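## Task

Six parcels sit stacked on the top tier of a cart, and each has a mail stop code printed on its top face. Move the parcel coded M42 into the desk's letter tray so that no part of it overhangs the tray's edge. Every other parcel must finish on the cart's top tier, within its rim. Release the parcel and back the gripper away at the end. The robot must not topple or be left leaning, or the task fails. Anything that stays in place only because the robot is holding it is not counted as done.

## Robot and tools

ROBOT. A Hello Robot Stretch 3 in a physics simulation. It has one arm. A two-wheel base carries a mast with a lift, and a telescoping arm sticks out to the robot's right. To move the gripper forward or back you drive the base, which cannot move sideways. The base is 0.33 m long and 0.34 m wide. Turns pivot about the point between the drive wheels, 0.05 m behind the front edge. With the arm retracted and wrist folded, a turn sweeps a 0.28 m radius; an unfolded, level wrist reaches beyond that. Loose objects may occasionally get a brief nudge from outside.

FRAMES. Base frame: origin on the floor between the drive wheels, x forward, y left, z up. hand_pose is reported in it, located where the closed fingertips meet; with all wrist joints at zero its x axis is up, y points back along the arm to the mast, z points to the rear. The odometry frame is the base frame at scene start.

execute_actions. Argument actions: a list holding one action or nothing (empty returns state and images only). An action may contain base, joints, or both, plus optional contact_limits; its motions start together. base holds exactly one command, both relative offsets from where the base last measured itself: translate_m in metres, -1 to 1, forward positive; or rotate_rad in radians, -3.2 to 3.2, positive is counter-clockwise seen from above. joints is a map of absolute targets by joint name: lift_m 0 to 1.1 (arm height on mast); arm_m 0 to 0.52 (extension); wrist_yaw_rad -1.345 to 4.42 (0 along the arm, positive toward the front, 3.0 folded over the base); wrist_pitch_rad -1.57 to 0.451 (0 level, negative tips fingers down); wrist_roll_rad -2.911 to 2.911 (0 fingers side by side); gripper_m -0.089 to 0.179 (larger is wider; actual fingertip gap is about 0.007 less when nearly shut and 0.025 less when fully open, zero below 0.007); head_pan_rad -3.953 to 1.73 (0 forward, positive left, -1.57 looks along the arm); head_tilt_rad -1.53 to 0.419 (negative looks down). Omitted joints or base may still be driving toward an earlier target. contact_limits takes only arm_m: a motor effort percentage, 1 to 100, at which the arm motion halts (contact_stop); lower is gentler but too low stops instantly; values above the maximum are cut. cameras: list of head_camera, nav_camera, wrist_camera or all; omitted or null gives all, [] gives none. Bad keys or out-of-range numbers reject the whole call. No action runs past 15 s. If a result reports a stop, later motion calls in that same reply are skipped.

wait: seconds, 0 to 10; commands nothing and returns state and images. zoom_image: camera plus region [x0, y0, x1, y1] in pixels of that camera's latest full image, origin top-left, at most 504 by 504. finished_scene: scene, the number of the current scene; irreversible, and reports success.

RESULT LINES. base_status and joint_status tell how each commanded motion ended: done (for the base, wheels turned the full amount even if slipping), off_target (resting short and maybe still pushing), contact_stop, time_out, torque_fault. After the last three the old target is dropped. A lift or arm that contact-stops goes slack until commanded again; a slack lift may sag under load or be pushed up when fingers close on a surface. on_its_own describes uncommanded joints; its held at value is a target, not a position. motor_effort is percent of maximum, positive toward larger joint values, bracket shows peak; readings carry offsets and noise. Positive wheel effort pushes forward. base_odometry counts wheel turns; heading is -3.142 to 3.142, left positive. turned_by_wheels and turned_by_imu give turning since the previous result. base_tilt in degrees, forward and right positive, with a fixed error near 4 degrees. lidar_m: 12 distances in metres from the base origin, 30 degree sectors, first straight ahead and counting counter-clockwise (4th left, 7th behind, 10th right), - for nothing; plane 0.17 m up, range 0.15 to 12, blind to clear objects and partly blocked by the robot's own parts. wrist_depth_mm (45 to 1000) and head_depth_mm (280 to 4000, image sideways) are 7 by 7 median-depth grids from the top-left.

CAMERAS. head_camera (896x504) and nav_camera (fisheye, 672x504) move with head pan and tilt; wrist_camera (644x364) rides on the gripper. Calibration intrinsics and T_world_to_cam are supplied and may be slightly off.

SPEED. The base is fast only when stowed: lift_m under 0.30, arm_m under 0.03, wrist_yaw_rad over 2.54; otherwise slow.

GRIPPER. Grasp by commanding gripper_m below the object's width; release by going at least 0.02 above the touching value. Readings do not confirm a hold. Overly hard squeezes trigger a stall guard that weakens the grip; send a new value to squeeze again.

AVOID. Fold or unfold the wrist only with lift_m between 0.32 and 0.95, wrist_pitch_rad -0.4 and roll near 0; once folded the lift can go to 0.25. With yaw below -0.4 keep pitch at -0.5 or lower. The base, wrist and head have no contact stop and will keep pushing; wrist servos overloaded for seconds cut out for 10 s. Pushing the arm into something rigid with the gripper above roughly 0.45 m can tip the robot, more so with a raised contact limit or a repeated push. Never drive while gripping or pushing something fixed, and beware snagging furniture, especially reversing. If tilted, undo the last move in small steps, free the gripper, and lower lift_m near 0.2. Avoid drops, slams and knocking parcels off the cart. The scene keeps running between replies, with the robot holding its last command.

Each tool is called after "Request:" by a JSON object that holds its "api" and its "payload", one argument or row to a line.

## Session

Request:
{"api": "execute_actions", "payload": {
  "actions": []
}}

Scene clock: 0.00 s.
base_odometry: x=+0.000 y=+0.000 heading=+0.000 (m, m, rad; odometry frame)
turned_by_wheels: +0.000 (rad since the last result)
turned_by_imu: +0.000 (rad since the last result)
base_tilt: forward=-0.4 right=+0.1 (deg)
lidar_m: 2.25 2.20 1.98 1.41 1.87 1.69 1.70 1.69 1.69 1.79 2.15 2.00
head_depth_mm: 1563 2338 2341 2319 2302 1971 2260 / 1558 2421 2417 2404 2382 2000 2310 / 1567 2439 2480 2513 2457 1917 2396 / 1553 2548 2567 2565 2547 2245 2402 / 1549 2548 2686 2655 2648 2303 2440 / 1604 2552 2737 2733 2714 2120 2207 / 1746 2523 2867 2842 2773 2778 2457
base_status: not commanded
joint_positions: lift_m=+0.540 arm_m=+0.001 wrist_yaw_rad=+2.952 wrist_pitch_rad=-0.425 wrist_roll_rad=-0.014 gripper_m=+0.037 head_pan_rad=-0.016 head_tilt_rad=+0.002
joint_status: not commanded
motor_effort: left_wheel=+1 right_wheel=+0 lift_m=+23 arm_m=-1 wrist_yaw_rad=-1 wrist_pitch_rad=+5 wrist_roll_rad=+0 gripper_m=+0 head_pan_rad=+0 head_tilt_rad=+2 (%)
hand_pose: x=+0.0208 y=+0.0732 z=+0.5510 quat_wxyz=(+0.214, +0.697, +0.085, +0.679) (m; base frame)
wrist_depth_mm: - - - - - - - / - - - - - - - / - - - - - - - / - - - - - - - / - - - 976 - 969 970 / 850 837 - 803 - 818 813 / 728 742 - 708 679 706 711
pictures: head_camera (sideways: a quarter turn clockwise sets it upright), nav_camera (sideways: a quarter turn counterclockwise sets it upright), wrist_camera
Images, in order (width x height): head_camera 896x504, nav_camera 672x504, wrist_camera 644x364.

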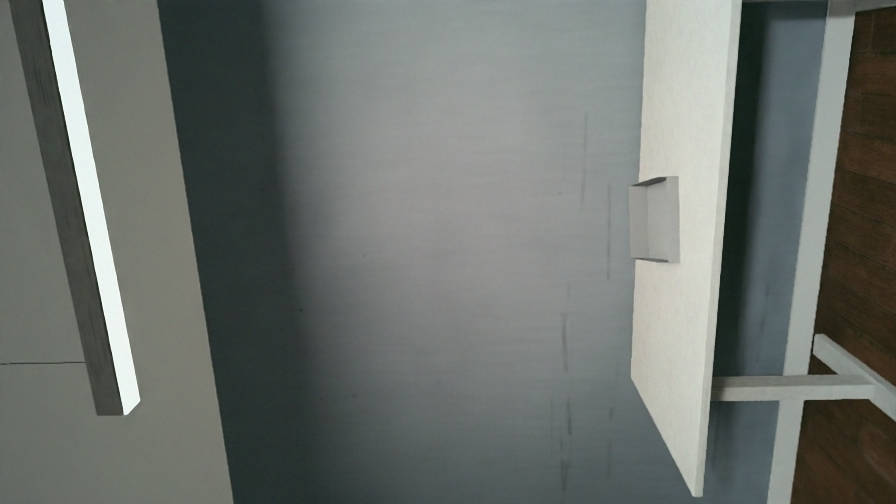

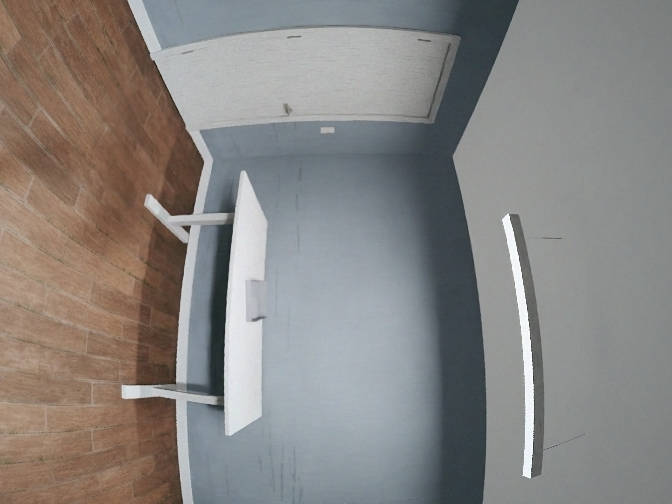

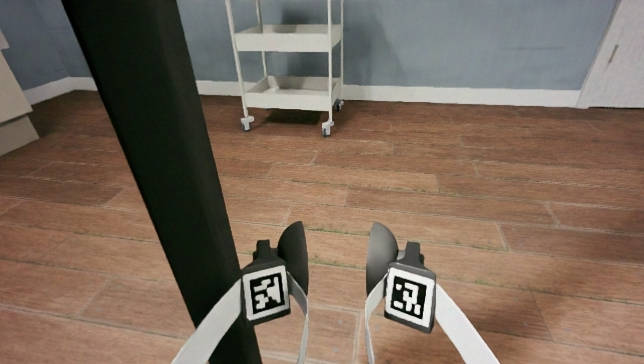

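Request:
{"api": "execute_actions", "payload": {
  "actions": [
    {"joints":{"head_pan_rad":1.57,"head_tilt_rad":-0.3}}
  ],
  "cameras": ["head_camera"]
}}

Scene clock: 4.30 s.
base_odometry: x=+0.000 y=+0.000 heading=+0.000 (m, m, rad; odometry frame)
turned_by_wheels: +0.000 (rad since the last result)
turned_by_imu: +0.000 (rad since the last result)
base_tilt: forward=-0.5 right=+0.2 (deg)
lidar_m: 2.24 2.21 1.98 1.41 1.87 1.69 1.69 1.69 1.69 1.79 2.15 2.00
head_depth_mm: 1673 1749 1824 1924 2015 2060 1580 / 1714 1812 1891 1963 2059 2091 1592 / 1776 1853 1947 2037 1855 1835 1602 / 1839 1903 2005 2106 1745 1858 1596 / 1888 1975 2105 2185 1870 1931 1600 / 1950 2044 2145 2283 2421 2092 1606 / 2029 2098 2258 2351 2526 2084 1615
base_status: not commanded
joint_positions: lift_m=+0.540 arm_m=+0.001 wrist_yaw_rad=+2.952 wrist_pitch_rad=-0.425 wrist_roll_rad=-0.014 gripper_m=+0.037 head_pan_rad=+1.563 head_tilt_rad=-0.296
joint_status: all done
motor_effort: left_wheel=+0(0) right_wheel=+0(0) lift_m=+24(24) arm_m=+0(0) wrist_yaw_rad=+0(0) wrist_pitch_rad=+5(5) wrist_roll_rad=+0(0) gripper_m=+0(0) head_pan_rad=+2(32) head_tilt_rad=-2(19) (%)
hand_pose: x=+0.0208 y=+0.0732 z=+0.5510 quat_wxyz=(+0.214, +0.697, +0.085, +0.679) (m; base frame)
wrist_depth_mm: - - - - - - - / - - - - - - - / - - - - - - - / - - - - - - - / - - - - - 985 967 / 840 871 - 834 - 804 807 / 730 727 - 731 695 715 701
pictures: head_camera (sideways: a quarter turn clockwise sets it upright)
camera_calibration (this result's frames):
head_camera: T_world_to_cam=[[-0.0100851, -0.2333, -0.972352, 1.28304], [-0.999489, 0.0318593, 0.00272239, 0.00808005], [0.0303433, 0.971883, -0.233502, 0.257224], [0, 0, 0, 1]] pos_world=[0.0132104, 0.0490846, 1.30761]
Images, in order (width x height): head_camera 896x504.

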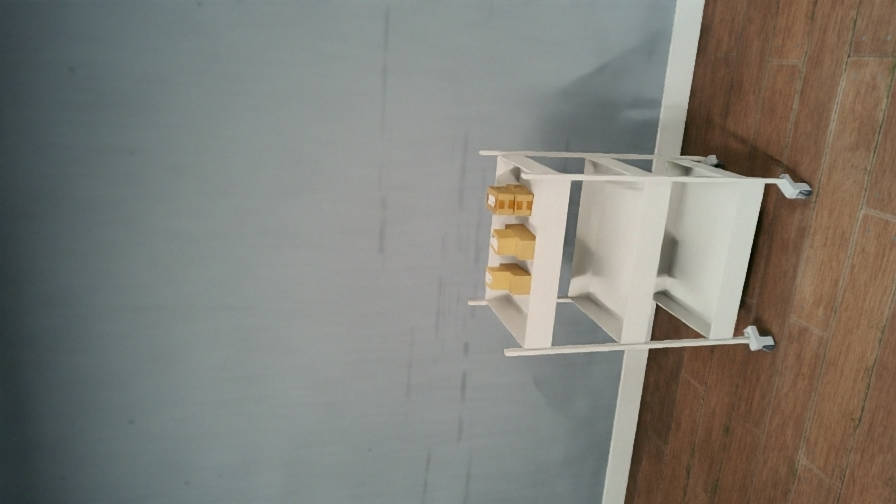

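Request:
{"api": "zoom_image", "payload": {
  "camera": "head_camera",
  "region": [460, 160, 580, 320]
}}

Region (460, 160, 580, 320) of head_camera's 896x504 image, scaled by 3.150, with more detail than that image has; it fills the left 378 columns of this view, and the rest is white.

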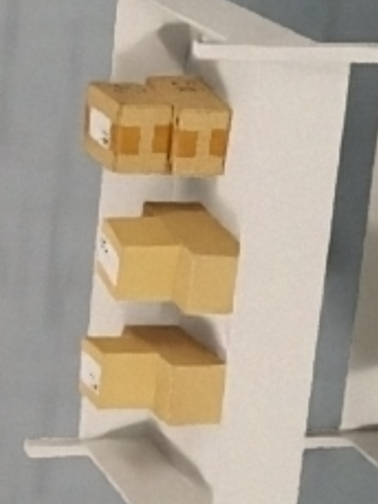

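Request:
{"api": "execute_actions", "payload": {
  "actions": [
    {"base":{"rotate_rad":1.571},"joints":{"head_pan_rad":0.0,"head_tilt_rad":-0.3,"lift_m":0.95}}
  ],
  "cameras": []
}}

Request:
{"api": "execute_actions", "payload": {
  "actions": [
    {"base":{"translate_m":0.95}}
  ],
  "cameras": ["head_camera"]
}}

Scene clock: 54.57 s.
base_odometry: x=+0.000 y=+0.000 heading=+1.571 (m, m, rad; odometry frame)
turned_by_wheels: +1.571 (rad since the last result)
turned_by_imu: +1.554 (rad since the last result)
base_tilt: forward=-0.4 right=+0.3 (deg)
lidar_m: 1.41 1.87 1.68 1.69 1.68 1.47 1.78 2.14 2.00 2.25 2.22 1.98
head_depth_mm: 1680 1747 1818 1881 1993 2052 1602 / 1705 1789 1870 1988 2057 2084 1603 / 1766 1831 1932 2023 1845 1840 1583 / 1820 1906 2009 2076 1738 1848 1599 / 1889 1980 2062 2170 1978 1885 1597 / 1954 2052 2172 2271 2440 2084 1603 / 2003 2106 2270 2381 2493 2104 1600
base_status: done
joint_positions: lift_m=+0.949 arm_m=+0.001 wrist_yaw_rad=+2.952 wrist_pitch_rad=-0.426 wrist_roll_rad=-0.014 gripper_m=+0.037 head_pan_rad=+0.007 head_tilt_rad=-0.296
joint_status: all done
motor_effort: left_wheel=-4(8) right_wheel=+5(9) lift_m=+36(36) arm_m=+0(1) wrist_yaw_rad=-1(1) wrist_pitch_rad=+5(5) wrist_roll_rad=+0(0) gripper_m=+0(1) head_pan_rad=-3(32) head_tilt_rad=-1(1) (%)
hand_pose: x=+0.0208 y=+0.0732 z=+0.9603 quat_wxyz=(+0.214, +0.697, +0.085, +0.679) (m; base frame)
wrist_depth_mm: - - - - - - - / - - - - - - - / - - - - - - - / - - - - - - - / - - - - - - - / - - - - - - - / - - - - - - -
pictures: none
No camera images: the call's "cameras" was empty. Leave "cameras" out to get every camera's image.

Scene clock: 65.03 s.
base_odometry: x=+0.000 y=+0.950 heading=+1.571 (m, m, rad; odometry frame)
turned_by_wheels: +0.000 (rad since the last result)
turned_by_imu: +0.001 (rad since the last result)
base_tilt: forward=-0.5 right=+0.1 (deg)
lidar_m: 0.51 0.61 1.37 1.38 1.68 2.43 2.39 3.09 2.51 1.94 1.21 0.50
head_depth_mm: 895 933 970 1022 1064 1108 807 / 914 956 1002 1044 1112 1126 771 / 938 984 1038 1085 1142 942 758 / 969 1023 1075 1124 1181 956 772 / 1000 1052 1106 1164 1233 970 784 / 1037 1084 1149 1212 1279 1351 761 / 1070 1131 1191 1262 1333 1422 1480
base_status: done
joint_positions: lift_m=+0.949 arm_m=+0.001 wrist_yaw_rad=+2.952 wrist_pitch_rad=-0.426 wrist_roll_rad=-0.014 gripper_m=+0.037 head_pan_rad=+0.007 head_tilt_rad=-0.296
joint_status: not commanded
motor_effort: left_wheel=-4(6) right_wheel=+5(9) lift_m=+36(36) arm_m=-1(1) wrist_yaw_rad=+0(1) wrist_pitch_rad=+5(5) wrist_roll_rad=+1(0) gripper_m=+0(0) head_pan_rad=-3(3) head_tilt_rad=-1(1) (%)
hand_pose: x=+0.0208 y=+0.0732 z=+0.9603 quat_wxyz=(+0.214, +0.697, +0.085, +0.679) (m; base frame)
wrist_depth_mm: - - - - - - - / - - - - - - - / - - - - - - - / - - - - - - - / - - - - - - - / - - - - - - - / - - - - - - -
pictures: head_camera (sideways: a quarter turn clockwise sets it upright)
camera_calibration (this result's frames):
head_camera: T_world_to_cam=[[-0.233877, 0.00654201, -0.972244, 1.28426], [0.0166967, 0.999857, 0.00271136, 0.00189567], [0.972123, -0.0155991, -0.233952, 0.252065], [0, 0, 0, 1]] pos_world=[0.0552895, -0.00636506, 1.30758]
Images, in order (width x height): head_camera 896x504.

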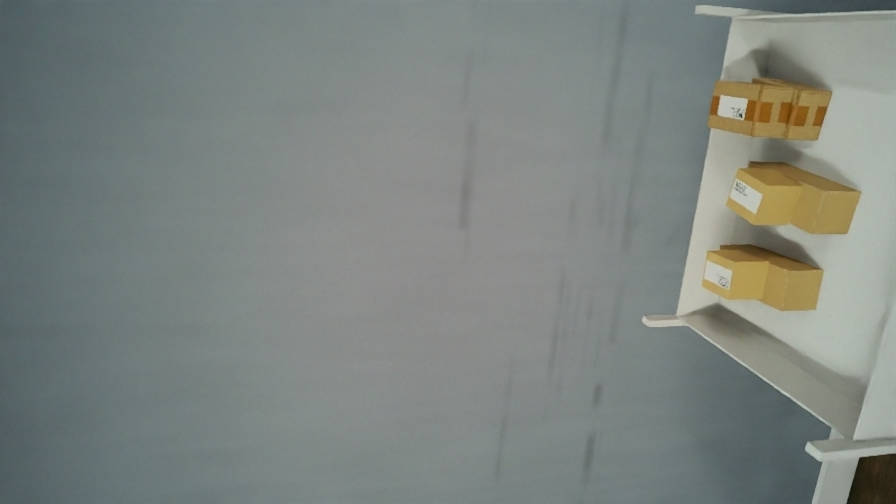

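Request:
{"api": "zoom_image", "payload": {
  "camera": "head_camera",
  "region": [680, 60, 880, 320]
}}

Region (680, 60, 880, 320) of head_camera's 896x504 image, scaled by 1.938, with more detail than that image has; it fills the left 388 columns of this view, and the rest is white.

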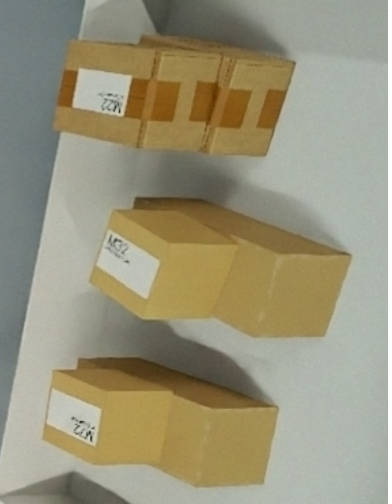

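Request:
{"api": "execute_actions", "payload": {
  "actions": [
    {"base":{"rotate_rad":1.571},"joints":{"head_pan_rad":-1.57,"head_tilt_rad":-0.7}}
  ],
  "cameras": ["head_camera"]
}}

Scene clock: 80.40 s.
base_odometry: x=+0.000 y=+0.950 heading=+3.141 (m, m, rad; odometry frame)
turned_by_wheels: +1.571 (rad since the last result)
turned_by_imu: +1.554 (rad since the last result)
base_tilt: forward=-0.5 right=+0.1 (deg)
lidar_m: 1.38 1.66 2.43 2.39 3.11 2.52 1.97 1.21 0.50 0.51 0.61 1.37
head_depth_mm: 874 967 1079 1186 - - 1170 / 895 991 1111 961 873 - 1174 / 920 1023 1152 982 856 - - / 948 1055 1185 1005 851 - - / 971 1086 1236 1006 851 - 1147 / 1000 1127 1289 1445 868 1429 1173 / 1032 1166 1339 1556 1689 1412 1198
base_status: done
joint_positions: lift_m=+0.949 arm_m=+0.001 wrist_yaw_rad=+2.952 wrist_pitch_rad=-0.426 wrist_roll_rad=-0.014 gripper_m=+0.037 head_pan_rad=-1.563 head_tilt_rad=-0.691
joint_status: all done
motor_effort: left_wheel=-4(8) right_wheel=+5(11) lift_m=+37(36) arm_m=+0(1) wrist_yaw_rad=+0(1) wrist_pitch_rad=+5(5) wrist_roll_rad=+0(0) gripper_m=+1(0) head_pan_rad=-3(32) head_tilt_rad=-3(22) (%)
hand_pose: x=+0.0208 y=+0.0732 z=+0.9603 quat_wxyz=(+0.214, +0.697, +0.085, +0.679) (m; base frame)
wrist_depth_mm: - - - - - - - / - - - - - - - / - - - - - - - / - - - - - - - / - - - - - - - / - - - - - - - / - - - - - - -
pictures: head_camera (sideways: a quarter turn clockwise sets it upright)
camera_calibration (this result's frames):
head_camera: T_world_to_cam=[[0.0036271, 0.589825, -0.807523, 1.0679], [0.999861, -0.0152702, -0.00666253, 0.00810108], [-0.0162607, -0.807386, -0.589799, 0.721153], [0, 0, 0, 1]] pos_world=[-0.000246867, -0.0475039, 1.28775]
Images, in order (width x height): head_camera 896x504.

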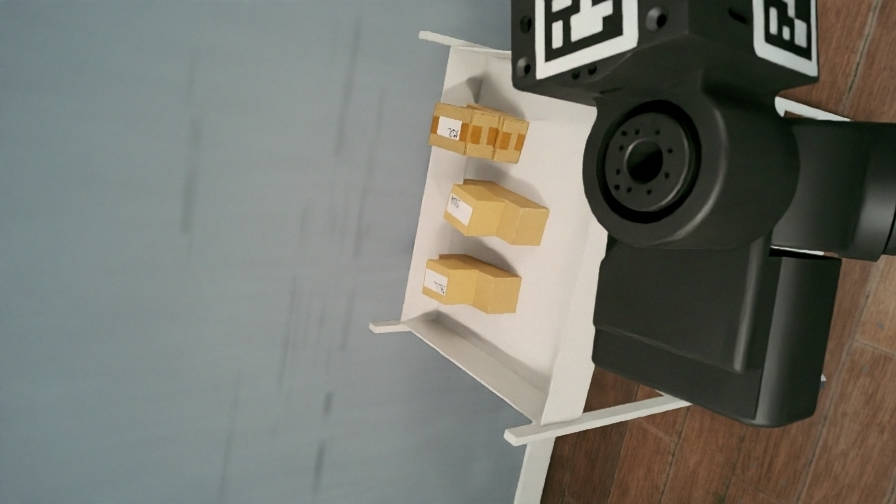

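Request:
{"api": "execute_actions", "payload": {
  "actions": [
    {"joints":{"wrist_yaw_rad":0.0,"gripper_m":0.12}}
  ],
  "cameras": ["wrist_camera","head_camera"]
}}

Scene clock: 90.17 s.
base_odometry: x=+0.000 y=+0.950 heading=+3.141 (m, m, rad; odometry frame)
turned_by_wheels: +0.000 (rad since the last result)
turned_by_imu: +0.000 (rad since the last result)
base_tilt: forward=-0.4 right=+0.2 (deg)
lidar_m: 1.38 1.66 2.43 2.38 3.09 2.52 1.97 1.22 0.50 0.51 0.61 1.37
head_depth_mm: 866 964 1074 1190 - - - / 894 993 1105 962 886 - - / 920 1027 1146 989 - - - / 944 1059 1193 1007 - - 1162 / 972 1085 1235 1011 890 1057 1150 / 999 1122 1284 1449 879 1311 1180 / 1034 1167 1328 1564 1713 1405 1202
base_status: not commanded
joint_positions: lift_m=+0.949 arm_m=+0.001 wrist_yaw_rad=+0.003 wrist_pitch_rad=-0.426 wrist_roll_rad=-0.014 gripper_m=+0.120 head_pan_rad=-1.563 head_tilt_rad=-0.691
joint_status: all done
motor_effort: left_wheel=-4(4) right_wheel=+6(6) lift_m=+36(36) arm_m=-1(1) wrist_yaw_rad=-3(6) wrist_pitch_rad=+5(5) wrist_roll_rad=+0(0) gripper_m=-1(84) head_pan_rad=-3(3) head_tilt_rad=-3(3) (%)
hand_pose: x=-0.0210 y=-0.3697 z=+0.9603 quat_wxyz=(+0.697, +0.151, -0.686, -0.148) (m; base frame)
wrist_depth_mm: - - 911 831 761 694 645 / - - - 925 829 738 692 / - - - - 895 805 731 / - - - 729 682 848 806 / - - 612 593 598 909 844 / - - 513 465 512 - 919 / - - 736 682 428 389 -
pictures: head_camera (sideways: a quarter turn clockwise sets it upright), wrist_camera
camera_calibration (this result's frames):
head_camera: T_world_to_cam=[[0.0036271, 0.589825, -0.807523, 1.0679], [0.999861, -0.0152702, -0.00666253, 0.00810108], [-0.0162607, -0.807386, -0.589799, 0.721153], [0, 0, 0, 1]] pos_world=[-0.000246867, -0.0475039, 1.28775]
wrist_camera: T_world_to_cam=[[-0.998675, -0.0476046, -0.0195506, -0.0138794], [-0.00896159, 0.534961, -0.844829, 1.04601], [0.0506765, -0.843534, -0.534679, 0.368839], [0, 0, 0, 1]] pos_world=[-0.0231786, -0.249107, 1.08064]
Images, in order (width x height): head_camera 896x504, wrist_camera 644x364.

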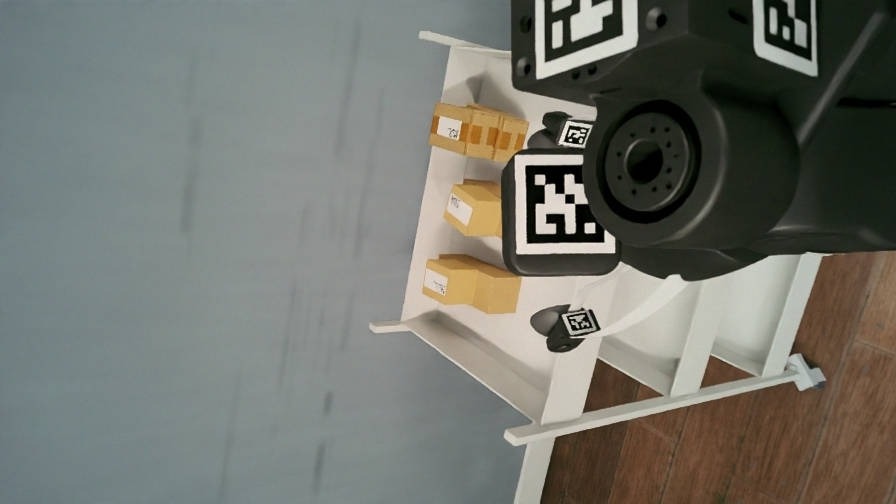

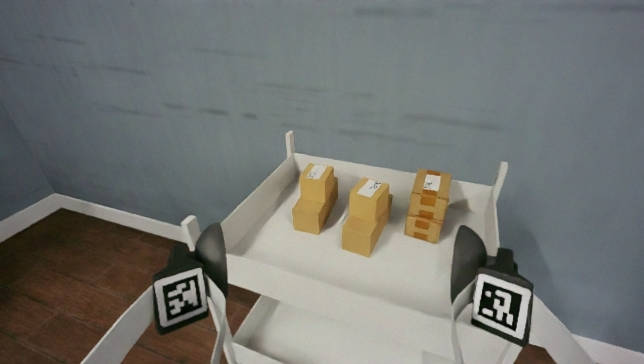

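Request:
{"api": "execute_actions", "payload": {
  "actions": [
    {"joints":{"lift_m":1.1,"arm_m":0.3,"wrist_pitch_rad":-1.3,"gripper_m":0.17}}
  ],
  "cameras": ["wrist_camera"]
}}

Scene clock: 122.87 s.
base_odometry: x=+0.000 y=+0.950 heading=+3.141 (m, m, rad; odometry frame)
turned_by_wheels: +0.000 (rad since the last result)
turned_by_imu: +0.000 (rad since the last result)
base_tilt: forward=-0.5 right=+0.2 (deg)
lidar_m: 1.38 1.66 2.44 2.38 3.08 2.51 1.97 1.22 0.50 0.51 0.61 1.37
head_depth_mm: 873 960 1079 1188 1357 1421 1213 / - 998 1110 942 831 950 1156 / - 1016 1163 984 829 978 1130 / 950 1052 1231 1008 851 1004 1143 / 970 1087 1229 971 885 1049 1160 / 1000 1128 1287 1448 880 1319 1178 / 1038 1162 1341 1566 1707 1406 1200
base_status: not commanded
joint_positions: lift_m=+1.099 arm_m=+0.300 wrist_yaw_rad=+0.001 wrist_pitch_rad=-1.300 wrist_roll_rad=-0.014 gripper_m=+0.170 head_pan_rad=-1.563 head_tilt_rad=-0.691
joint_status: all done
motor_effort: left_wheel=-4(4) right_wheel=+6(5) lift_m=+37(40) arm_m=+3(3) wrist_yaw_rad=-1(3) wrist_pitch_rad=+0(6) wrist_roll_rad=+0(0) gripper_m=+1(85) head_pan_rad=-2(3) head_tilt_rad=-3(3) (%)
hand_pose: x=-0.0216 y=-0.4899 z=+0.9847 quat_wxyz=(+0.567, +0.431, -0.558, -0.425) (m; base frame)
wrist_depth_mm: - - 546 465 515 449 723 / - - 515 492 457 500 921 / - - 513 503 496 492 - / - - - 494 491 479 - / - - - - 595 477 - / - - - - - - - / - - - - - - -
pictures: wrist_camera
camera_calibration (this result's frames):
wrist_camera: T_world_to_cam=[[-0.998807, -0.0138902, -0.0468192, 0.0235987], [-0.00763398, 0.99132, -0.131246, 0.651782], [0.0482358, -0.130732, -0.990244, 1.07828], [0, 0, 0, 1]] pos_world=[-0.0234653, -0.504832, 1.1544]
Images, in order (width x height): wrist_camera 644x364.

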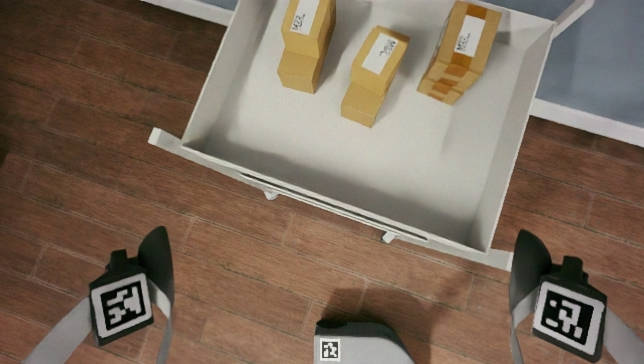

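Request:
{"api": "execute_actions", "payload": {
  "actions": [
    {"base":{"rotate_rad":-0.325}}
  ],
  "cameras": ["wrist_camera"]
}}

Scene clock: 193.17 s.
base_odometry: x=+0.000 y=+0.950 heading=+2.817 (m, m, rad; odometry frame)
turned_by_wheels: -0.325 (rad since the last result)
turned_by_imu: -0.321 (rad since the last result)
base_tilt: forward=-0.5 right=+0.1 (deg)
lidar_m: 1.37 1.43 1.96 2.39 2.77 2.51 2.28 1.56 1.13 0.50 0.52 1.52
head_depth_mm: 919 1024 1155 1333 1574 1429 1214 / - 1028 1155 1352 1565 1418 1208 / - 1010 1169 1320 1521 1418 1209 / 901 988 1186 994 806 999 1124 / 905 1008 1134 910 825 1002 1131 / 899 998 1134 970 824 972 1144 / 894 995 1125 970 826 975 1115
base_status: done
joint_positions: lift_m=+1.099 arm_m=+0.300 wrist_yaw_rad=+0.001 wrist_pitch_rad=-1.300 wrist_roll_rad=-0.014 gripper_m=+0.170 head_pan_rad=-1.563 head_tilt_rad=-0.691
joint_status: not commanded
motor_effort: left_wheel=+4(8) right_wheel=-4(12) lift_m=+36(36) arm_m=+3(3) wrist_yaw_rad=-1(1) wrist_pitch_rad=+0(0) wrist_roll_rad=+1(0) gripper_m=+0(0) head_pan_rad=-2(3) head_tilt_rad=-3(3) (%)
hand_pose: x=-0.0216 y=-0.4899 z=+0.9847 quat_wxyz=(+0.567, +0.431, -0.558, -0.425) (m; base frame)
wrist_depth_mm: 961 527 533 500 982 976 - / - 482 457 509 - - - / - 519 518 505 - - - / - 511 506 500 - - - / - - - - - - - / - - - - - - - / - - - - - - -
pictures: wrist_camera
camera_calibration (this result's frames):
wrist_camera: T_world_to_cam=[[-0.998807, -0.0138901, -0.0468192, 0.0235985], [-0.00763385, 0.99132, -0.131246, 0.651797], [0.0482358, -0.130732, -0.990244, 1.07827], [0, 0, 0, 1]] pos_world=[-0.0234653, -0.504847, 1.1544]
Images, in order (width x height): wrist_camera 644x364.

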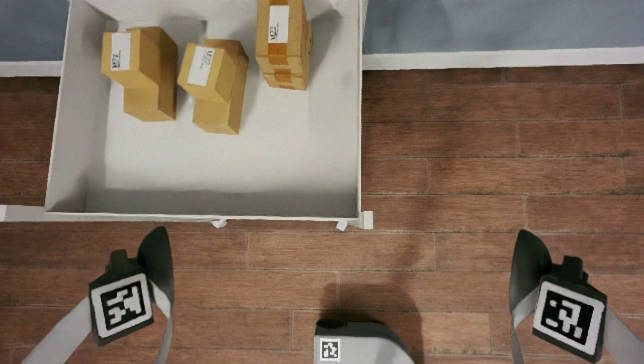

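Request:
{"api": "zoom_image", "payload": {
  "camera": "wrist_camera",
  "region": [80, 0, 340, 140]
}}

Region (80, 0, 340, 140) of wrist_camera's 644x364 image, scaled by 1.938; it fills the top 271 rows of this view, and the rest is white.

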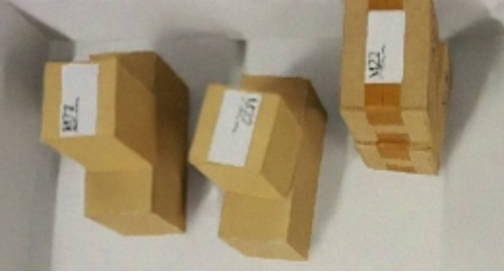

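Request:
{"api": "execute_actions", "payload": {
  "actions": [
    {"base":{"translate_m":0.17},"joints":{"arm_m":0.5,"wrist_pitch_rad":-1.45,"lift_m":1.05}}
  ],
  "cameras": ["wrist_camera"]
}}

Scene clock: 232.30 s.
base_odometry: x=-0.161 y=+1.004 heading=+2.817 (m, m, rad; odometry frame)
turned_by_wheels: +0.000 (rad since the last result)
turned_by_imu: +0.000 (rad since the last result)
base_tilt: forward=-0.5 right=+0.2 (deg)
lidar_m: 1.20 1.25 1.72 2.40 2.77 2.67 2.44 1.55 0.52 0.50 0.53 1.52
head_depth_mm: - 1039 1157 1339 1536 1420 1204 / - 1014 1152 1247 830 1000 1157 / - 1027 1136 944 828 999 1136 / 884 - 1157 975 827 1000 1133 / 896 1003 1134 973 829 993 1124 / 893 999 1127 993 825 1000 1130 / 892 995 1125 1292 1440 1378 1208
base_status: done
joint_positions: lift_m=+1.051 arm_m=+0.500 wrist_yaw_rad=+0.001 wrist_pitch_rad=-1.447 wrist_roll_rad=-0.014 gripper_m=+0.170 head_pan_rad=-1.563 head_tilt_rad=-0.691
joint_status: all done
motor_effort: left_wheel=+4(9) right_wheel=-5(7) lift_m=+10(33) arm_m=+3(4) wrist_yaw_rad=-1(1) wrist_pitch_rad=-1(1) wrist_roll_rad=+0(0) gripper_m=+0(1) head_pan_rad=-3(3) head_tilt_rad=-4(3) (%)
hand_pose: x=-0.0216 y=-0.6523 z=+0.9321 quat_wxyz=(+0.534, +0.472, -0.526, -0.465) (m; base frame)
wrist_depth_mm: 867 809 822 790 798 826 868 / - - 437 436 324 425 - / - - 373 429 324 424 - / - - 433 382 426 422 - / - - 447 440 431 431 - / - - 443 435 431 420 - / - - - 406 412 400 -
pictures: wrist_camera
camera_calibration (this result's frames):
wrist_camera: T_world_to_cam=[[-0.998813, -0.00669028, -0.0482486, 0.0248821], [-0.00742709, 0.999858, 0.0151081, 0.675094], [0.0481407, 0.0154485, -0.998721, 1.10822], [0, 0, 0, 1]] pos_world=[-0.0234841, -0.691952, 1.09781]
Images, in order (width x height): wrist_camera 644x364.

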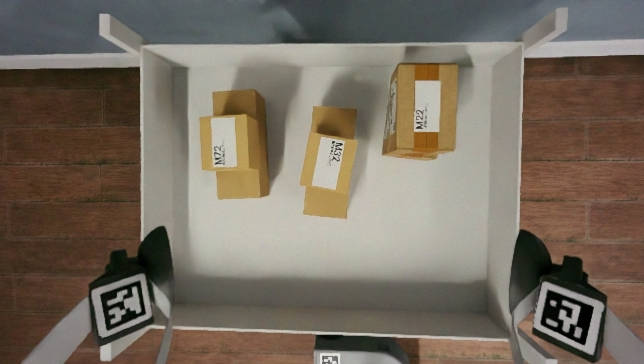

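Request:
{"api": "zoom_image", "payload": {
  "camera": "wrist_camera",
  "region": [180, 50, 480, 230]
}}

Region (180, 50, 480, 230) of wrist_camera's 644x364 image, scaled by 1.680; it fills the top 302 rows of this view, and the rest is white.

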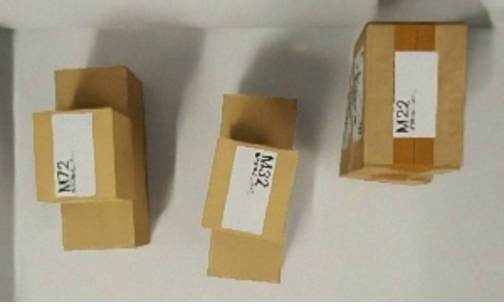

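Request:
{"api": "execute_actions", "payload": {
  "actions": [
    {"joints":{"lift_m":0.95}}
  ],
  "cameras": ["wrist_camera"]
}}

Scene clock: 245.50 s.
base_odometry: x=-0.161 y=+1.004 heading=+2.817 (m, m, rad; odometry frame)
turned_by_wheels: +0.000 (rad since the last result)
turned_by_imu: +0.000 (rad since the last result)
base_tilt: forward=-0.4 right=+0.2 (deg)
lidar_m: 1.21 1.25 1.72 2.42 2.77 2.67 2.45 1.55 0.52 0.51 0.53 1.52
head_depth_mm: 914 1007 - - 1537 1419 1207 / 903 979 1175 1248 830 1000 1157 / 905 - 1149 973 827 1004 1132 / 905 988 - 973 829 1000 1132 / 901 1001 1131 975 830 996 1134 / 899 1001 1127 991 825 1000 1126 / 891 998 1123 1293 1442 1375 1202
base_status: not commanded
joint_positions: lift_m=+0.951 arm_m=+0.500 wrist_yaw_rad=+0.001 wrist_pitch_rad=-1.447 wrist_roll_rad=-0.014 gripper_m=+0.170 head_pan_rad=-1.563 head_tilt_rad=-0.691
joint_status: all done
motor_effort: left_wheel=+4(4) right_wheel=-4(5) lift_m=+10(10) arm_m=+3(3) wrist_yaw_rad=-1(1) wrist_pitch_rad=-1(1) wrist_roll_rad=+0(1) gripper_m=+0(1) head_pan_rad=-2(3) head_tilt_rad=-3(3) (%)
hand_pose: x=-0.0216 y=-0.6523 z=+0.8321 quat_wxyz=(+0.534, +0.472, -0.526, -0.465) (m; base frame)
wrist_depth_mm: 806 319 312 312 271 269 292 / - 332 332 329 255 224 969 / - 304 280 230 283 307 989 / - 339 284 230 327 320 966 / - 342 339 336 330 327 969 / - - 341 332 332 328 977 / - 332 338 331 332 330 -
pictures: wrist_camera
camera_calibration (this result's frames):
wrist_camera: T_world_to_cam=[[-0.998813, -0.00668743, -0.048249, 0.0200596], [-0.00742686, 0.999857, 0.0151623, 0.676546], [0.0481407, 0.0155026, -0.99872, 1.00839], [0, 0, 0, 1]] pos_world=[-0.0234841, -0.691948, 0.997807]
Images, in order (width x height): wrist_camera 644x364.

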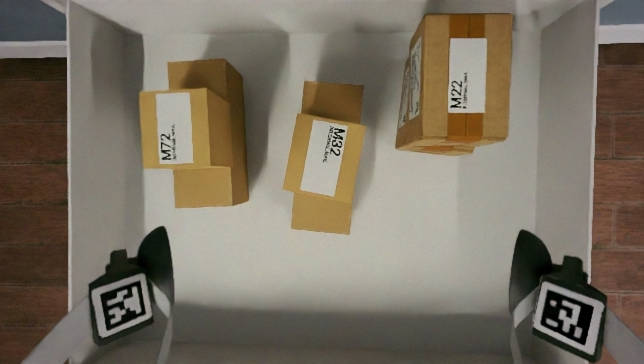

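Request:
{"api": "zoom_image", "payload": {
  "camera": "wrist_camera",
  "region": [130, 10, 530, 240]
}}

Region (130, 10, 530, 240) of wrist_camera's 644x364 image, scaled by 1.260; it fills the top 290 rows of this view, and the rest is white.

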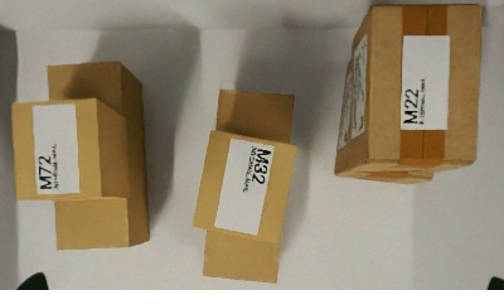

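Request:
{"api": "zoom_image", "payload": {
  "camera": "wrist_camera",
  "region": [290, 110, 370, 200]
}}

Region (290, 110, 370, 200) of wrist_camera's 644x364 image, scaled by 5.600.

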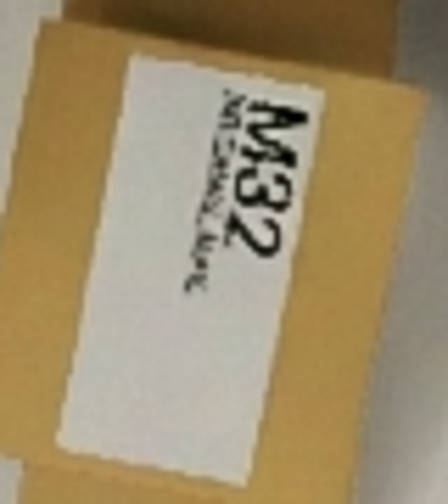

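Request:
{"api": "execute_actions", "payload": {
  "actions": [
    {"base":{"translate_m":0.007},"joints":{"gripper_m":0.11,"wrist_pitch_rad":-1.25,"arm_m":0.501,"lift_m":0.92}}
  ],
  "cameras": ["wrist_camera"]
}}

Scene clock: 327.57 s.
base_odometry: x=-0.168 y=+1.006 heading=+2.817 (m, m, rad; odometry frame)
turned_by_wheels: +0.000 (rad since the last result)
turned_by_imu: +0.000 (rad since the last result)
base_tilt: forward=-0.3 right=+0.2 (deg)
lidar_m: 1.20 1.25 1.71 2.41 2.77 2.68 2.45 1.55 0.52 0.50 0.53 1.51
head_depth_mm: 916 1018 1114 - 741 1416 1203 / 906 1003 - 995 808 1006 1161 / 903 980 1167 975 825 997 1134 / 899 991 1114 978 828 999 1129 / 899 1003 1137 970 825 1003 1127 / 894 1001 1123 1225 805 975 1132 / 889 991 1132 1287 1446 1411 1206
base_status: done
joint_positions: lift_m=+0.921 arm_m=+0.501 wrist_yaw_rad=+0.001 wrist_pitch_rad=-1.256 wrist_roll_rad=-0.014 gripper_m=+0.110 head_pan_rad=-1.563 head_tilt_rad=-0.691
joint_status: all done
motor_effort: left_wheel=+4(8) right_wheel=-4(9) lift_m=+10(9) arm_m=+3(3) wrist_yaw_rad=-1(1) wrist_pitch_rad=+2(2) wrist_roll_rad=+0(0) gripper_m=+0(85) head_pan_rad=-3(3) head_tilt_rad=-4(4) (%)
hand_pose: x=-0.0216 y=-0.7020 z=+0.8082 quat_wxyz=(+0.576, +0.419, -0.567, -0.413) (m; base frame)
wrist_depth_mm: 569 594 599 592 595 585 580 / 744 309 306 301 297 271 270 / - 332 329 327 317 215 284 / - 296 271 264 294 208 285 / - 296 300 207 302 298 268 / 285 313 302 203 295 293 267 / 282 298 296 290 286 284 255
pictures: wrist_camera
camera_calibration (this result's frames):
wrist_camera: T_world_to_cam=[[-0.998807, -0.0158756, -0.04619, 0.0104928], [-0.00757247, 0.984599, -0.174663, 0.869247], [0.0482516, -0.174104, -0.983544, 0.839963], [0, 0, 0, 1]] pos_world=[-0.0234669, -0.709452, 0.97845]
Images, in order (width x height): wrist_camera 644x364.

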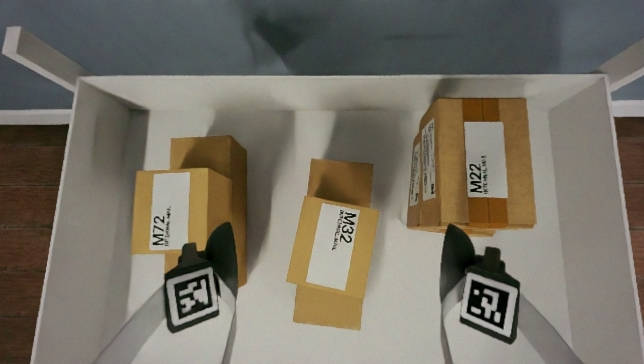

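Request:
{"api": "execute_actions", "payload": {
  "actions": [
    {"base":{"translate_m":0.1095},"joints":{"gripper_m":0.10,"arm_m":0.52}}
  ],
  "cameras": ["wrist_camera"]
}}

Scene clock: 378.33 s.
base_odometry: x=-0.271 y=+1.041 heading=+2.817 (m, m, rad; odometry frame)
turned_by_wheels: +0.000 (rad since the last result)
turned_by_imu: +0.000 (rad since the last result)
base_tilt: forward=-0.5 right=+0.1 (deg)
lidar_m: 1.09 1.13 1.56 2.40 2.78 2.77 2.57 1.55 0.53 0.51 1.12 1.51
head_depth_mm: 912 1023 1135 - 804 1001 1151 / 909 996 - 915 834 1004 1124 / 902 975 1165 1005 830 1004 1129 / 899 987 - 975 828 1001 1126 / 898 1003 1130 1224 804 998 1155 / 890 999 1128 1297 1517 1411 1198 / 893 996 1124 1291 1510 1417 1191
base_status: done
joint_positions: lift_m=+0.921 arm_m=+0.520 wrist_yaw_rad=+0.001 wrist_pitch_rad=-1.256 wrist_roll_rad=-0.014 gripper_m=+0.100 head_pan_rad=-1.563 head_tilt_rad=-0.691
joint_status: all done
motor_effort: left_wheel=+4(8) right_wheel=-5(7) lift_m=+9(9) arm_m=+3(3) wrist_yaw_rad=-1(1) wrist_pitch_rad=+2(2) wrist_roll_rad=+0(0) gripper_m=+0(48) head_pan_rad=-3(2) head_tilt_rad=-3(3) (%)
hand_pose: x=-0.0216 y=-0.7211 z=+0.8083 quat_wxyz=(+0.577, +0.419, -0.568, -0.413) (m; base frame)
wrist_depth_mm: 567 558 559 565 559 564 550 / 749 751 694 707 690 680 690 / - - 306 324 319 313 265 / - - 323 265 315 304 219 / - - 302 205 307 251 217 / 985 991 302 204 295 195 290 / 982 957 294 291 289 239 282
pictures: wrist_camera
camera_calibration (this result's frames):
wrist_camera: T_world_to_cam=[[-0.998806, -0.0159089, -0.0461792, 0.0101576], [-0.00757313, 0.984476, -0.175357, 0.888602], [0.048252, -0.174798, -0.983421, 0.836064], [0, 0, 0, 1]] pos_world=[-0.0234668, -0.728503, 0.978495]
Images, in order (width x height): wrist_camera 644x364.

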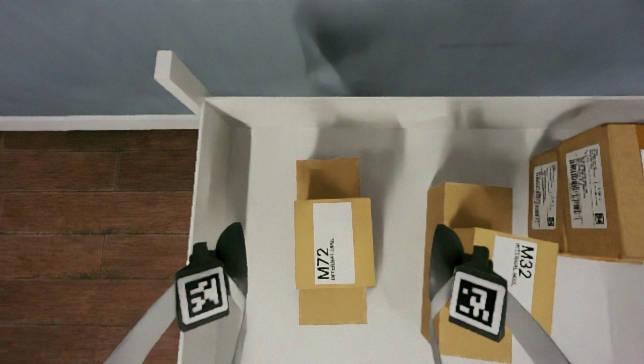

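Request:
{"api": "execute_actions", "payload": {
  "actions": [
    {"joints":{"lift_m":0.861}}
  ],
  "cameras": ["wrist_camera"]
}}

Scene clock: 385.37 s.
base_odometry: x=-0.271 y=+1.041 heading=+2.817 (m, m, rad; odometry frame)
turned_by_wheels: +0.000 (rad since the last result)
turned_by_imu: +0.000 (rad since the last result)
base_tilt: forward=-0.5 right=+0.3 (deg)
lidar_m: 1.09 1.13 1.56 2.40 2.77 2.78 2.57 1.55 0.52 0.51 1.11 1.52
head_depth_mm: 910 1012 1146 1274 - - 1140 / 908 1009 1120 - 831 1005 1135 / 905 996 1199 981 827 999 1135 / 899 1005 1130 942 833 1001 1136 / 898 1005 1130 1221 804 1000 1152 / 890 999 1133 1303 1524 1413 1199 / 885 991 1122 1292 1528 1406 1206
base_status: not commanded
joint_positions: lift_m=+0.862 arm_m=+0.520 wrist_yaw_rad=+0.001 wrist_pitch_rad=-1.255 wrist_roll_rad=-0.014 gripper_m=+0.100 head_pan_rad=-1.563 head_tilt_rad=-0.691
joint_status: all done
motor_effort: left_wheel=+4(4) right_wheel=-5(5) lift_m=+9(10) arm_m=+3(3) wrist_yaw_rad=-1(1) wrist_pitch_rad=+2(2) wrist_roll_rad=+0(0) gripper_m=+0(0) head_pan_rad=-3(3) head_tilt_rad=-3(3) (%)
hand_pose: x=-0.0216 y=-0.7212 z=+0.7493 quat_wxyz=(+0.577, +0.418, -0.568, -0.412) (m; base frame)
wrist_depth_mm: 563 192 567 542 559 559 559 / 734 697 227 221 221 216 217 / 982 992 267 267 261 255 252 / 993 955 259 203 254 198 216 / 960 935 253 147 246 191 190 / 924 917 245 144 238 140 138 / 911 898 240 188 232 181 135
pictures: wrist_camera
camera_calibration (this result's frames):
wrist_camera: T_world_to_cam=[[-0.998806, -0.0159176, -0.0461763, 0.00742417], [-0.00757317, 0.984443, -0.175542, 0.87842], [0.0482522, -0.174983, -0.983388, 0.777883], [0, 0, 0, 1]] pos_world=[-0.0234668, -0.72852, 0.919503]
Images, in order (width x height): wrist_camera 644x364.

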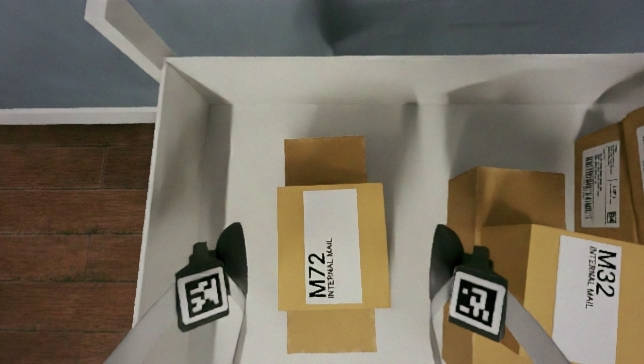

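Close the gripper.

Request:
{"api": "execute_actions", "payload": {
  "actions": [
    {"joints":{"gripper_m":0.03}}
  ],
  "cameras": ["wrist_camera"]
}}

Scene clock: 391.73 s.
base_odometry: x=-0.271 y=+1.041 heading=+2.817 (m, m, rad; odometry frame)
turned_by_wheels: +0.000 (rad since the last result)
turned_by_imu: +0.000 (rad since the last result)
base_tilt: forward=-0.4 right=+0.2 (deg)
lidar_m: 1.09 1.13 1.56 2.40 2.77 2.77 2.56 1.55 0.52 0.51 1.12 1.51
head_depth_mm: 906 1018 1156 1287 - - 1139 / 909 1014 1126 - 829 1001 1129 / 901 994 1200 983 833 1000 1133 / 898 1007 1128 875 829 996 1131 / 898 998 1140 1221 800 1002 1152 / 899 996 1131 1305 1527 1420 1198 / 886 988 1132 1287 1515 1406 1200
base_status: not commanded
joint_positions: lift_m=+0.862 arm_m=+0.520 wrist_yaw_rad=+0.001 wrist_pitch_rad=-1.255 wrist_roll_rad=-0.014 gripper_m=+0.030 head_pan_rad=-1.563 head_tilt_rad=-0.691
joint_status: all done
motor_effort: left_wheel=+4(4) right_wheel=-5(5) lift_m=+10(10) arm_m=+3(3) wrist_yaw_rad=-1(1) wrist_pitch_rad=+2(2) wrist_roll_rad=+1(1) gripper_m=-10(83) head_pan_rad=-3(3) head_tilt_rad=-4(3) (%)
hand_pose: x=-0.0216 y=-0.7212 z=+0.7493 quat_wxyz=(+0.577, +0.418, -0.568, -0.412) (m; base frame)
wrist_depth_mm: 561 193 573 550 553 552 550 / 765 679 225 222 220 219 214 / - 973 265 263 258 256 253 / 966 981 259 203 252 196 214 / 969 945 251 145 232 192 189 / 934 223 244 141 141 153 138 / 897 894 240 188 231 138 134
pictures: wrist_camera
camera_calibration (this result's frames):
wrist_camera: T_world_to_cam=[[-0.998806, -0.0159183, -0.0461763, 0.00742371], [-0.00757383, 0.984443, -0.175542, 0.87842], [0.0482523, -0.174983, -0.983388, 0.777883], [0, 0, 0, 1]] pos_world=[-0.0234668, -0.72852, 0.919503]
Images, in order (width x height): wrist_camera 644x364.

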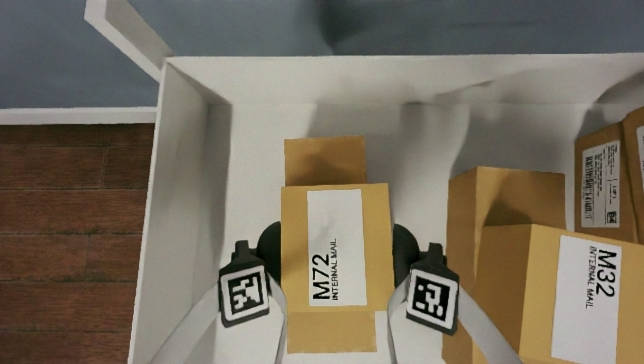

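Request:
{"api": "execute_actions", "payload": {
  "actions": [
    {"joints":{"lift_m":0.90}}
  ],
  "cameras": []
}}

Request:
{"api": "execute_actions", "payload": {
  "actions": [
    {"joints":{"arm_m":0.374}}
  ],
  "cameras": ["wrist_camera"]
}}

Scene clock: 409.83 s.
base_odometry: x=-0.271 y=+1.041 heading=+2.817 (m, m, rad; odometry frame)
turned_by_wheels: +0.000 (rad since the last result)
turned_by_imu: +0.000 (rad since the last result)
base_tilt: forward=-0.4 right=+0.2 (deg)
lidar_m: 1.09 1.13 1.56 2.40 2.77 2.78 2.56 1.55 0.52 0.50 1.11 1.51
head_depth_mm: 912 1011 1134 - - 979 1151 / 908 1003 - 909 834 1002 1130 / 900 979 1172 976 831 1003 1137 / 902 995 1118 893 828 1009 1136 / 895 1001 1135 1221 801 996 1150 / 894 991 1122 1297 1512 1407 1198 / 891 989 1122 1284 1522 1421 1198
base_status: not commanded
joint_positions: lift_m=+0.899 arm_m=+0.520 wrist_yaw_rad=+0.001 wrist_pitch_rad=-1.255 wrist_roll_rad=-0.014 gripper_m=+0.030 head_pan_rad=-1.563 head_tilt_rad=-0.691
joint_status: all done
motor_effort: left_wheel=+4(4) right_wheel=-5(5) lift_m=+37(39) arm_m=+3(3) wrist_yaw_rad=-1(1) wrist_pitch_rad=+2(2) wrist_roll_rad=+0(0) gripper_m=-10(10) head_pan_rad=-3(3) head_tilt_rad=-3(3) (%)
hand_pose: x=-0.0216 y=-0.7212 z=+0.7870 quat_wxyz=(+0.577, +0.418, -0.568, -0.412) (m; base frame)
wrist_depth_mm: 577 532 548 560 553 552 559 / 751 744 648 655 650 647 653 / - - 290 302 296 292 263 / - - 294 241 288 283 218 / 971 992 288 145 232 211 208 / 967 938 267 141 141 178 268 / 967 942 276 271 267 172 259
pictures: none
No camera images: the call's "cameras" was empty. Leave "cameras" out to get every camera's image.

Scene clock: 412.17 s.
base_odometry: x=-0.271 y=+1.041 heading=+2.817 (m, m, rad; odometry frame)
turned_by_wheels: +0.000 (rad since the last result)
turned_by_imu: +0.000 (rad since the last result)
base_tilt: forward=-0.5 right=+0.1 (deg)
lidar_m: 1.09 1.13 1.56 2.40 2.77 2.78 2.56 1.55 0.52 0.51 1.12 1.52
head_depth_mm: 911 1018 1150 - - 983 1162 / 912 1009 - 919 834 1007 1130 / 906 1001 - 973 829 999 1129 / 900 1004 1126 893 743 1000 1136 / 900 1003 1130 1223 803 1005 1144 / 894 997 1124 1292 1531 1410 1199 / 887 990 1121 1280 1522 1419 1198
base_status: not commanded
joint_positions: lift_m=+0.899 arm_m=+0.374 wrist_yaw_rad=+0.001 wrist_pitch_rad=-1.255 wrist_roll_rad=-0.014 gripper_m=+0.030 head_pan_rad=-1.563 head_tilt_rad=-0.691
joint_status: all done
motor_effort: left_wheel=+4(4) right_wheel=-5(5) lift_m=+37(37) arm_m=-4(5) wrist_yaw_rad=-1(1) wrist_pitch_rad=+2(2) wrist_roll_rad=+0(0) gripper_m=-9(10) head_pan_rad=-3(3) head_tilt_rad=-3(4) (%)
hand_pose: x=-0.0216 y=-0.5759 z=+0.7870 quat_wxyz=(+0.577, +0.418, -0.568, -0.412) (m; base frame)
wrist_depth_mm: 780 803 323 263 317 201 224 / - - 314 257 309 197 263 / - - 304 269 296 243 292 / - - 298 293 289 285 286 / 999 991 289 144 282 281 279 / 987 - 268 141 140 273 271 / 937 923 251 255 247 242 247
pictures: wrist_camera
camera_calibration (this result's frames):
wrist_camera: T_world_to_cam=[[-0.998806, -0.0159189, -0.0461762, 0.0114756], [-0.00757434, 0.984443, -0.175543, 0.742005], [0.0482523, -0.174984, -0.983388, 0.840352], [0, 0, 0, 1]] pos_world=[-0.0234667, -0.583231, 0.957176]
Images, in order (width x height): wrist_camera 644x364.

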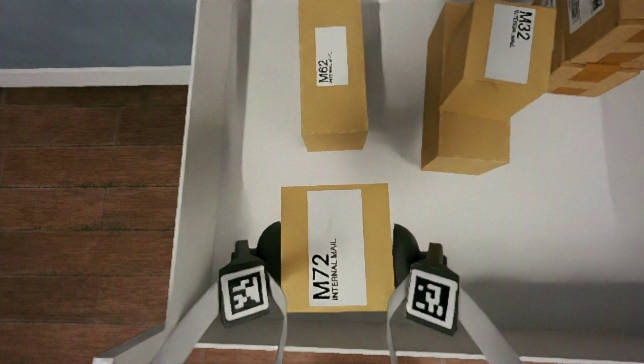

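Request:
{"api": "zoom_image", "payload": {
  "camera": "wrist_camera",
  "region": [290, 0, 390, 110]
}}

Region (290, 0, 390, 110) of wrist_camera's 644x364 image, scaled by 4.582; it fills the left 458 columns of this view, and the rest is white.

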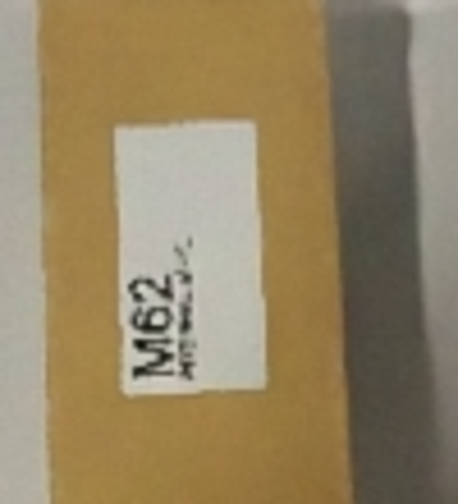

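Request:
{"api": "execute_actions", "payload": {
  "actions": [
    {"joints":{"lift_m":0.816}}
  ],
  "cameras": []
}}

Request:
{"api": "execute_actions", "payload": {
  "actions": [
    {"joints":{"gripper_m":0.09}}
  ],
  "cameras": ["wrist_camera"]
}}

Scene clock: 422.70 s.
base_odometry: x=-0.271 y=+1.041 heading=+2.817 (m, m, rad; odometry frame)
turned_by_wheels: +0.000 (rad since the last result)
turned_by_imu: +0.000 (rad since the last result)
base_tilt: forward=-0.5 right=+0.2 (deg)
lidar_m: 1.09 1.13 1.55 2.40 2.78 2.78 2.56 1.55 0.52 0.51 1.12 1.51
head_depth_mm: 908 1017 1155 1012 846 - - / 908 1013 1142 - 808 1009 1136 / 905 1008 1120 859 832 1000 1129 / 904 1003 1122 1015 751 1003 1135 / 898 1004 1131 1225 804 1004 1151 / 891 991 1131 1294 1526 1399 1200 / 893 992 1125 1292 1530 1406 1198
base_status: not commanded
joint_positions: lift_m=+0.817 arm_m=+0.374 wrist_yaw_rad=+0.001 wrist_pitch_rad=-1.255 wrist_roll_rad=-0.014 gripper_m=+0.030 head_pan_rad=-1.563 head_tilt_rad=-0.691
joint_status: all done
motor_effort: left_wheel=+4(4) right_wheel=-5(5) lift_m=+10(34) arm_m=-4(4) wrist_yaw_rad=+0(1) wrist_pitch_rad=+2(2) wrist_roll_rad=+0(1) gripper_m=-8(9) head_pan_rad=-3(2) head_tilt_rad=-3(4) (%)
hand_pose: x=-0.0216 y=-0.5759 z=+0.7043 quat_wxyz=(+0.577, +0.418, -0.568, -0.412) (m; base frame)
wrist_depth_mm: 806 190 233 171 226 158 139 / 981 191 226 169 218 162 160 / 959 180 221 216 214 180 205 / 920 180 214 210 207 205 203 / 918 180 208 146 200 199 196 / 883 181 204 142 141 194 192 / 883 171 196 194 190 189 187
pictures: none
No camera images: the call's "cameras" was empty. Leave "cameras" out to get every camera's image.

Scene clock: 423.80 s.
base_odometry: x=-0.271 y=+1.041 heading=+2.817 (m, m, rad; odometry frame)
turned_by_wheels: +0.000 (rad since the last result)
turned_by_imu: +0.000 (rad since the last result)
base_tilt: forward=-0.4 right=+0.2 (deg)
lidar_m: 1.09 1.13 1.56 2.40 2.77 2.77 2.56 1.55 0.53 0.51 1.11 1.51
head_depth_mm: 906 1022 1151 1014 846 - - / 906 1010 1153 - 803 1004 1137 / 906 1007 1129 856 827 1003 1134 / 904 1010 1133 1007 763 999 1134 / 898 999 1126 1228 801 1001 1150 / 895 998 1129 1302 1527 1410 1202 / 891 989 1125 1300 1516 1400 1198
base_status: not commanded
joint_positions: lift_m=+0.817 arm_m=+0.374 wrist_yaw_rad=+0.001 wrist_pitch_rad=-1.255 wrist_roll_rad=-0.014 gripper_m=+0.090 head_pan_rad=-1.563 head_tilt_rad=-0.691
joint_status: all done
motor_effort: left_wheel=+4(4) right_wheel=-5(5) lift_m=+10(10) arm_m=-4(4) wrist_yaw_rad=-1(1) wrist_pitch_rad=+2(2) wrist_roll_rad=+0(0) gripper_m=+0(80) head_pan_rad=-3(3) head_tilt_rad=-4(4) (%)
hand_pose: x=-0.0216 y=-0.5759 z=+0.7043 quat_wxyz=(+0.577, +0.418, -0.568, -0.412) (m; base frame)
wrist_depth_mm: 803 191 234 172 224 159 138 / 998 189 227 170 221 162 160 / 975 180 219 217 213 180 204 / 945 179 214 212 208 205 202 / 919 181 208 155 203 200 197 / 887 180 - 151 195 194 190 / 869 170 196 194 192 189 188
pictures: wrist_camera
camera_calibration (this result's frames):
wrist_camera: T_world_to_cam=[[-0.998806, -0.0159181, -0.0461761, 0.00765805], [-0.00757309, 0.984441, -0.175552, 0.727491], [0.0482521, -0.174993, -0.983387, 0.759035], [0, 0, 0, 1]] pos_world=[-0.0234668, -0.583225, 0.874491]
Images, in order (width x height): wrist_camera 644x364.

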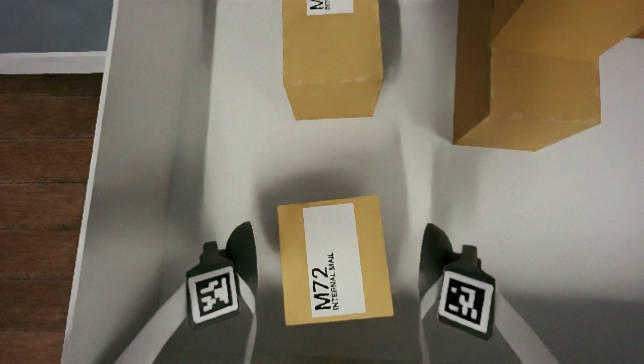

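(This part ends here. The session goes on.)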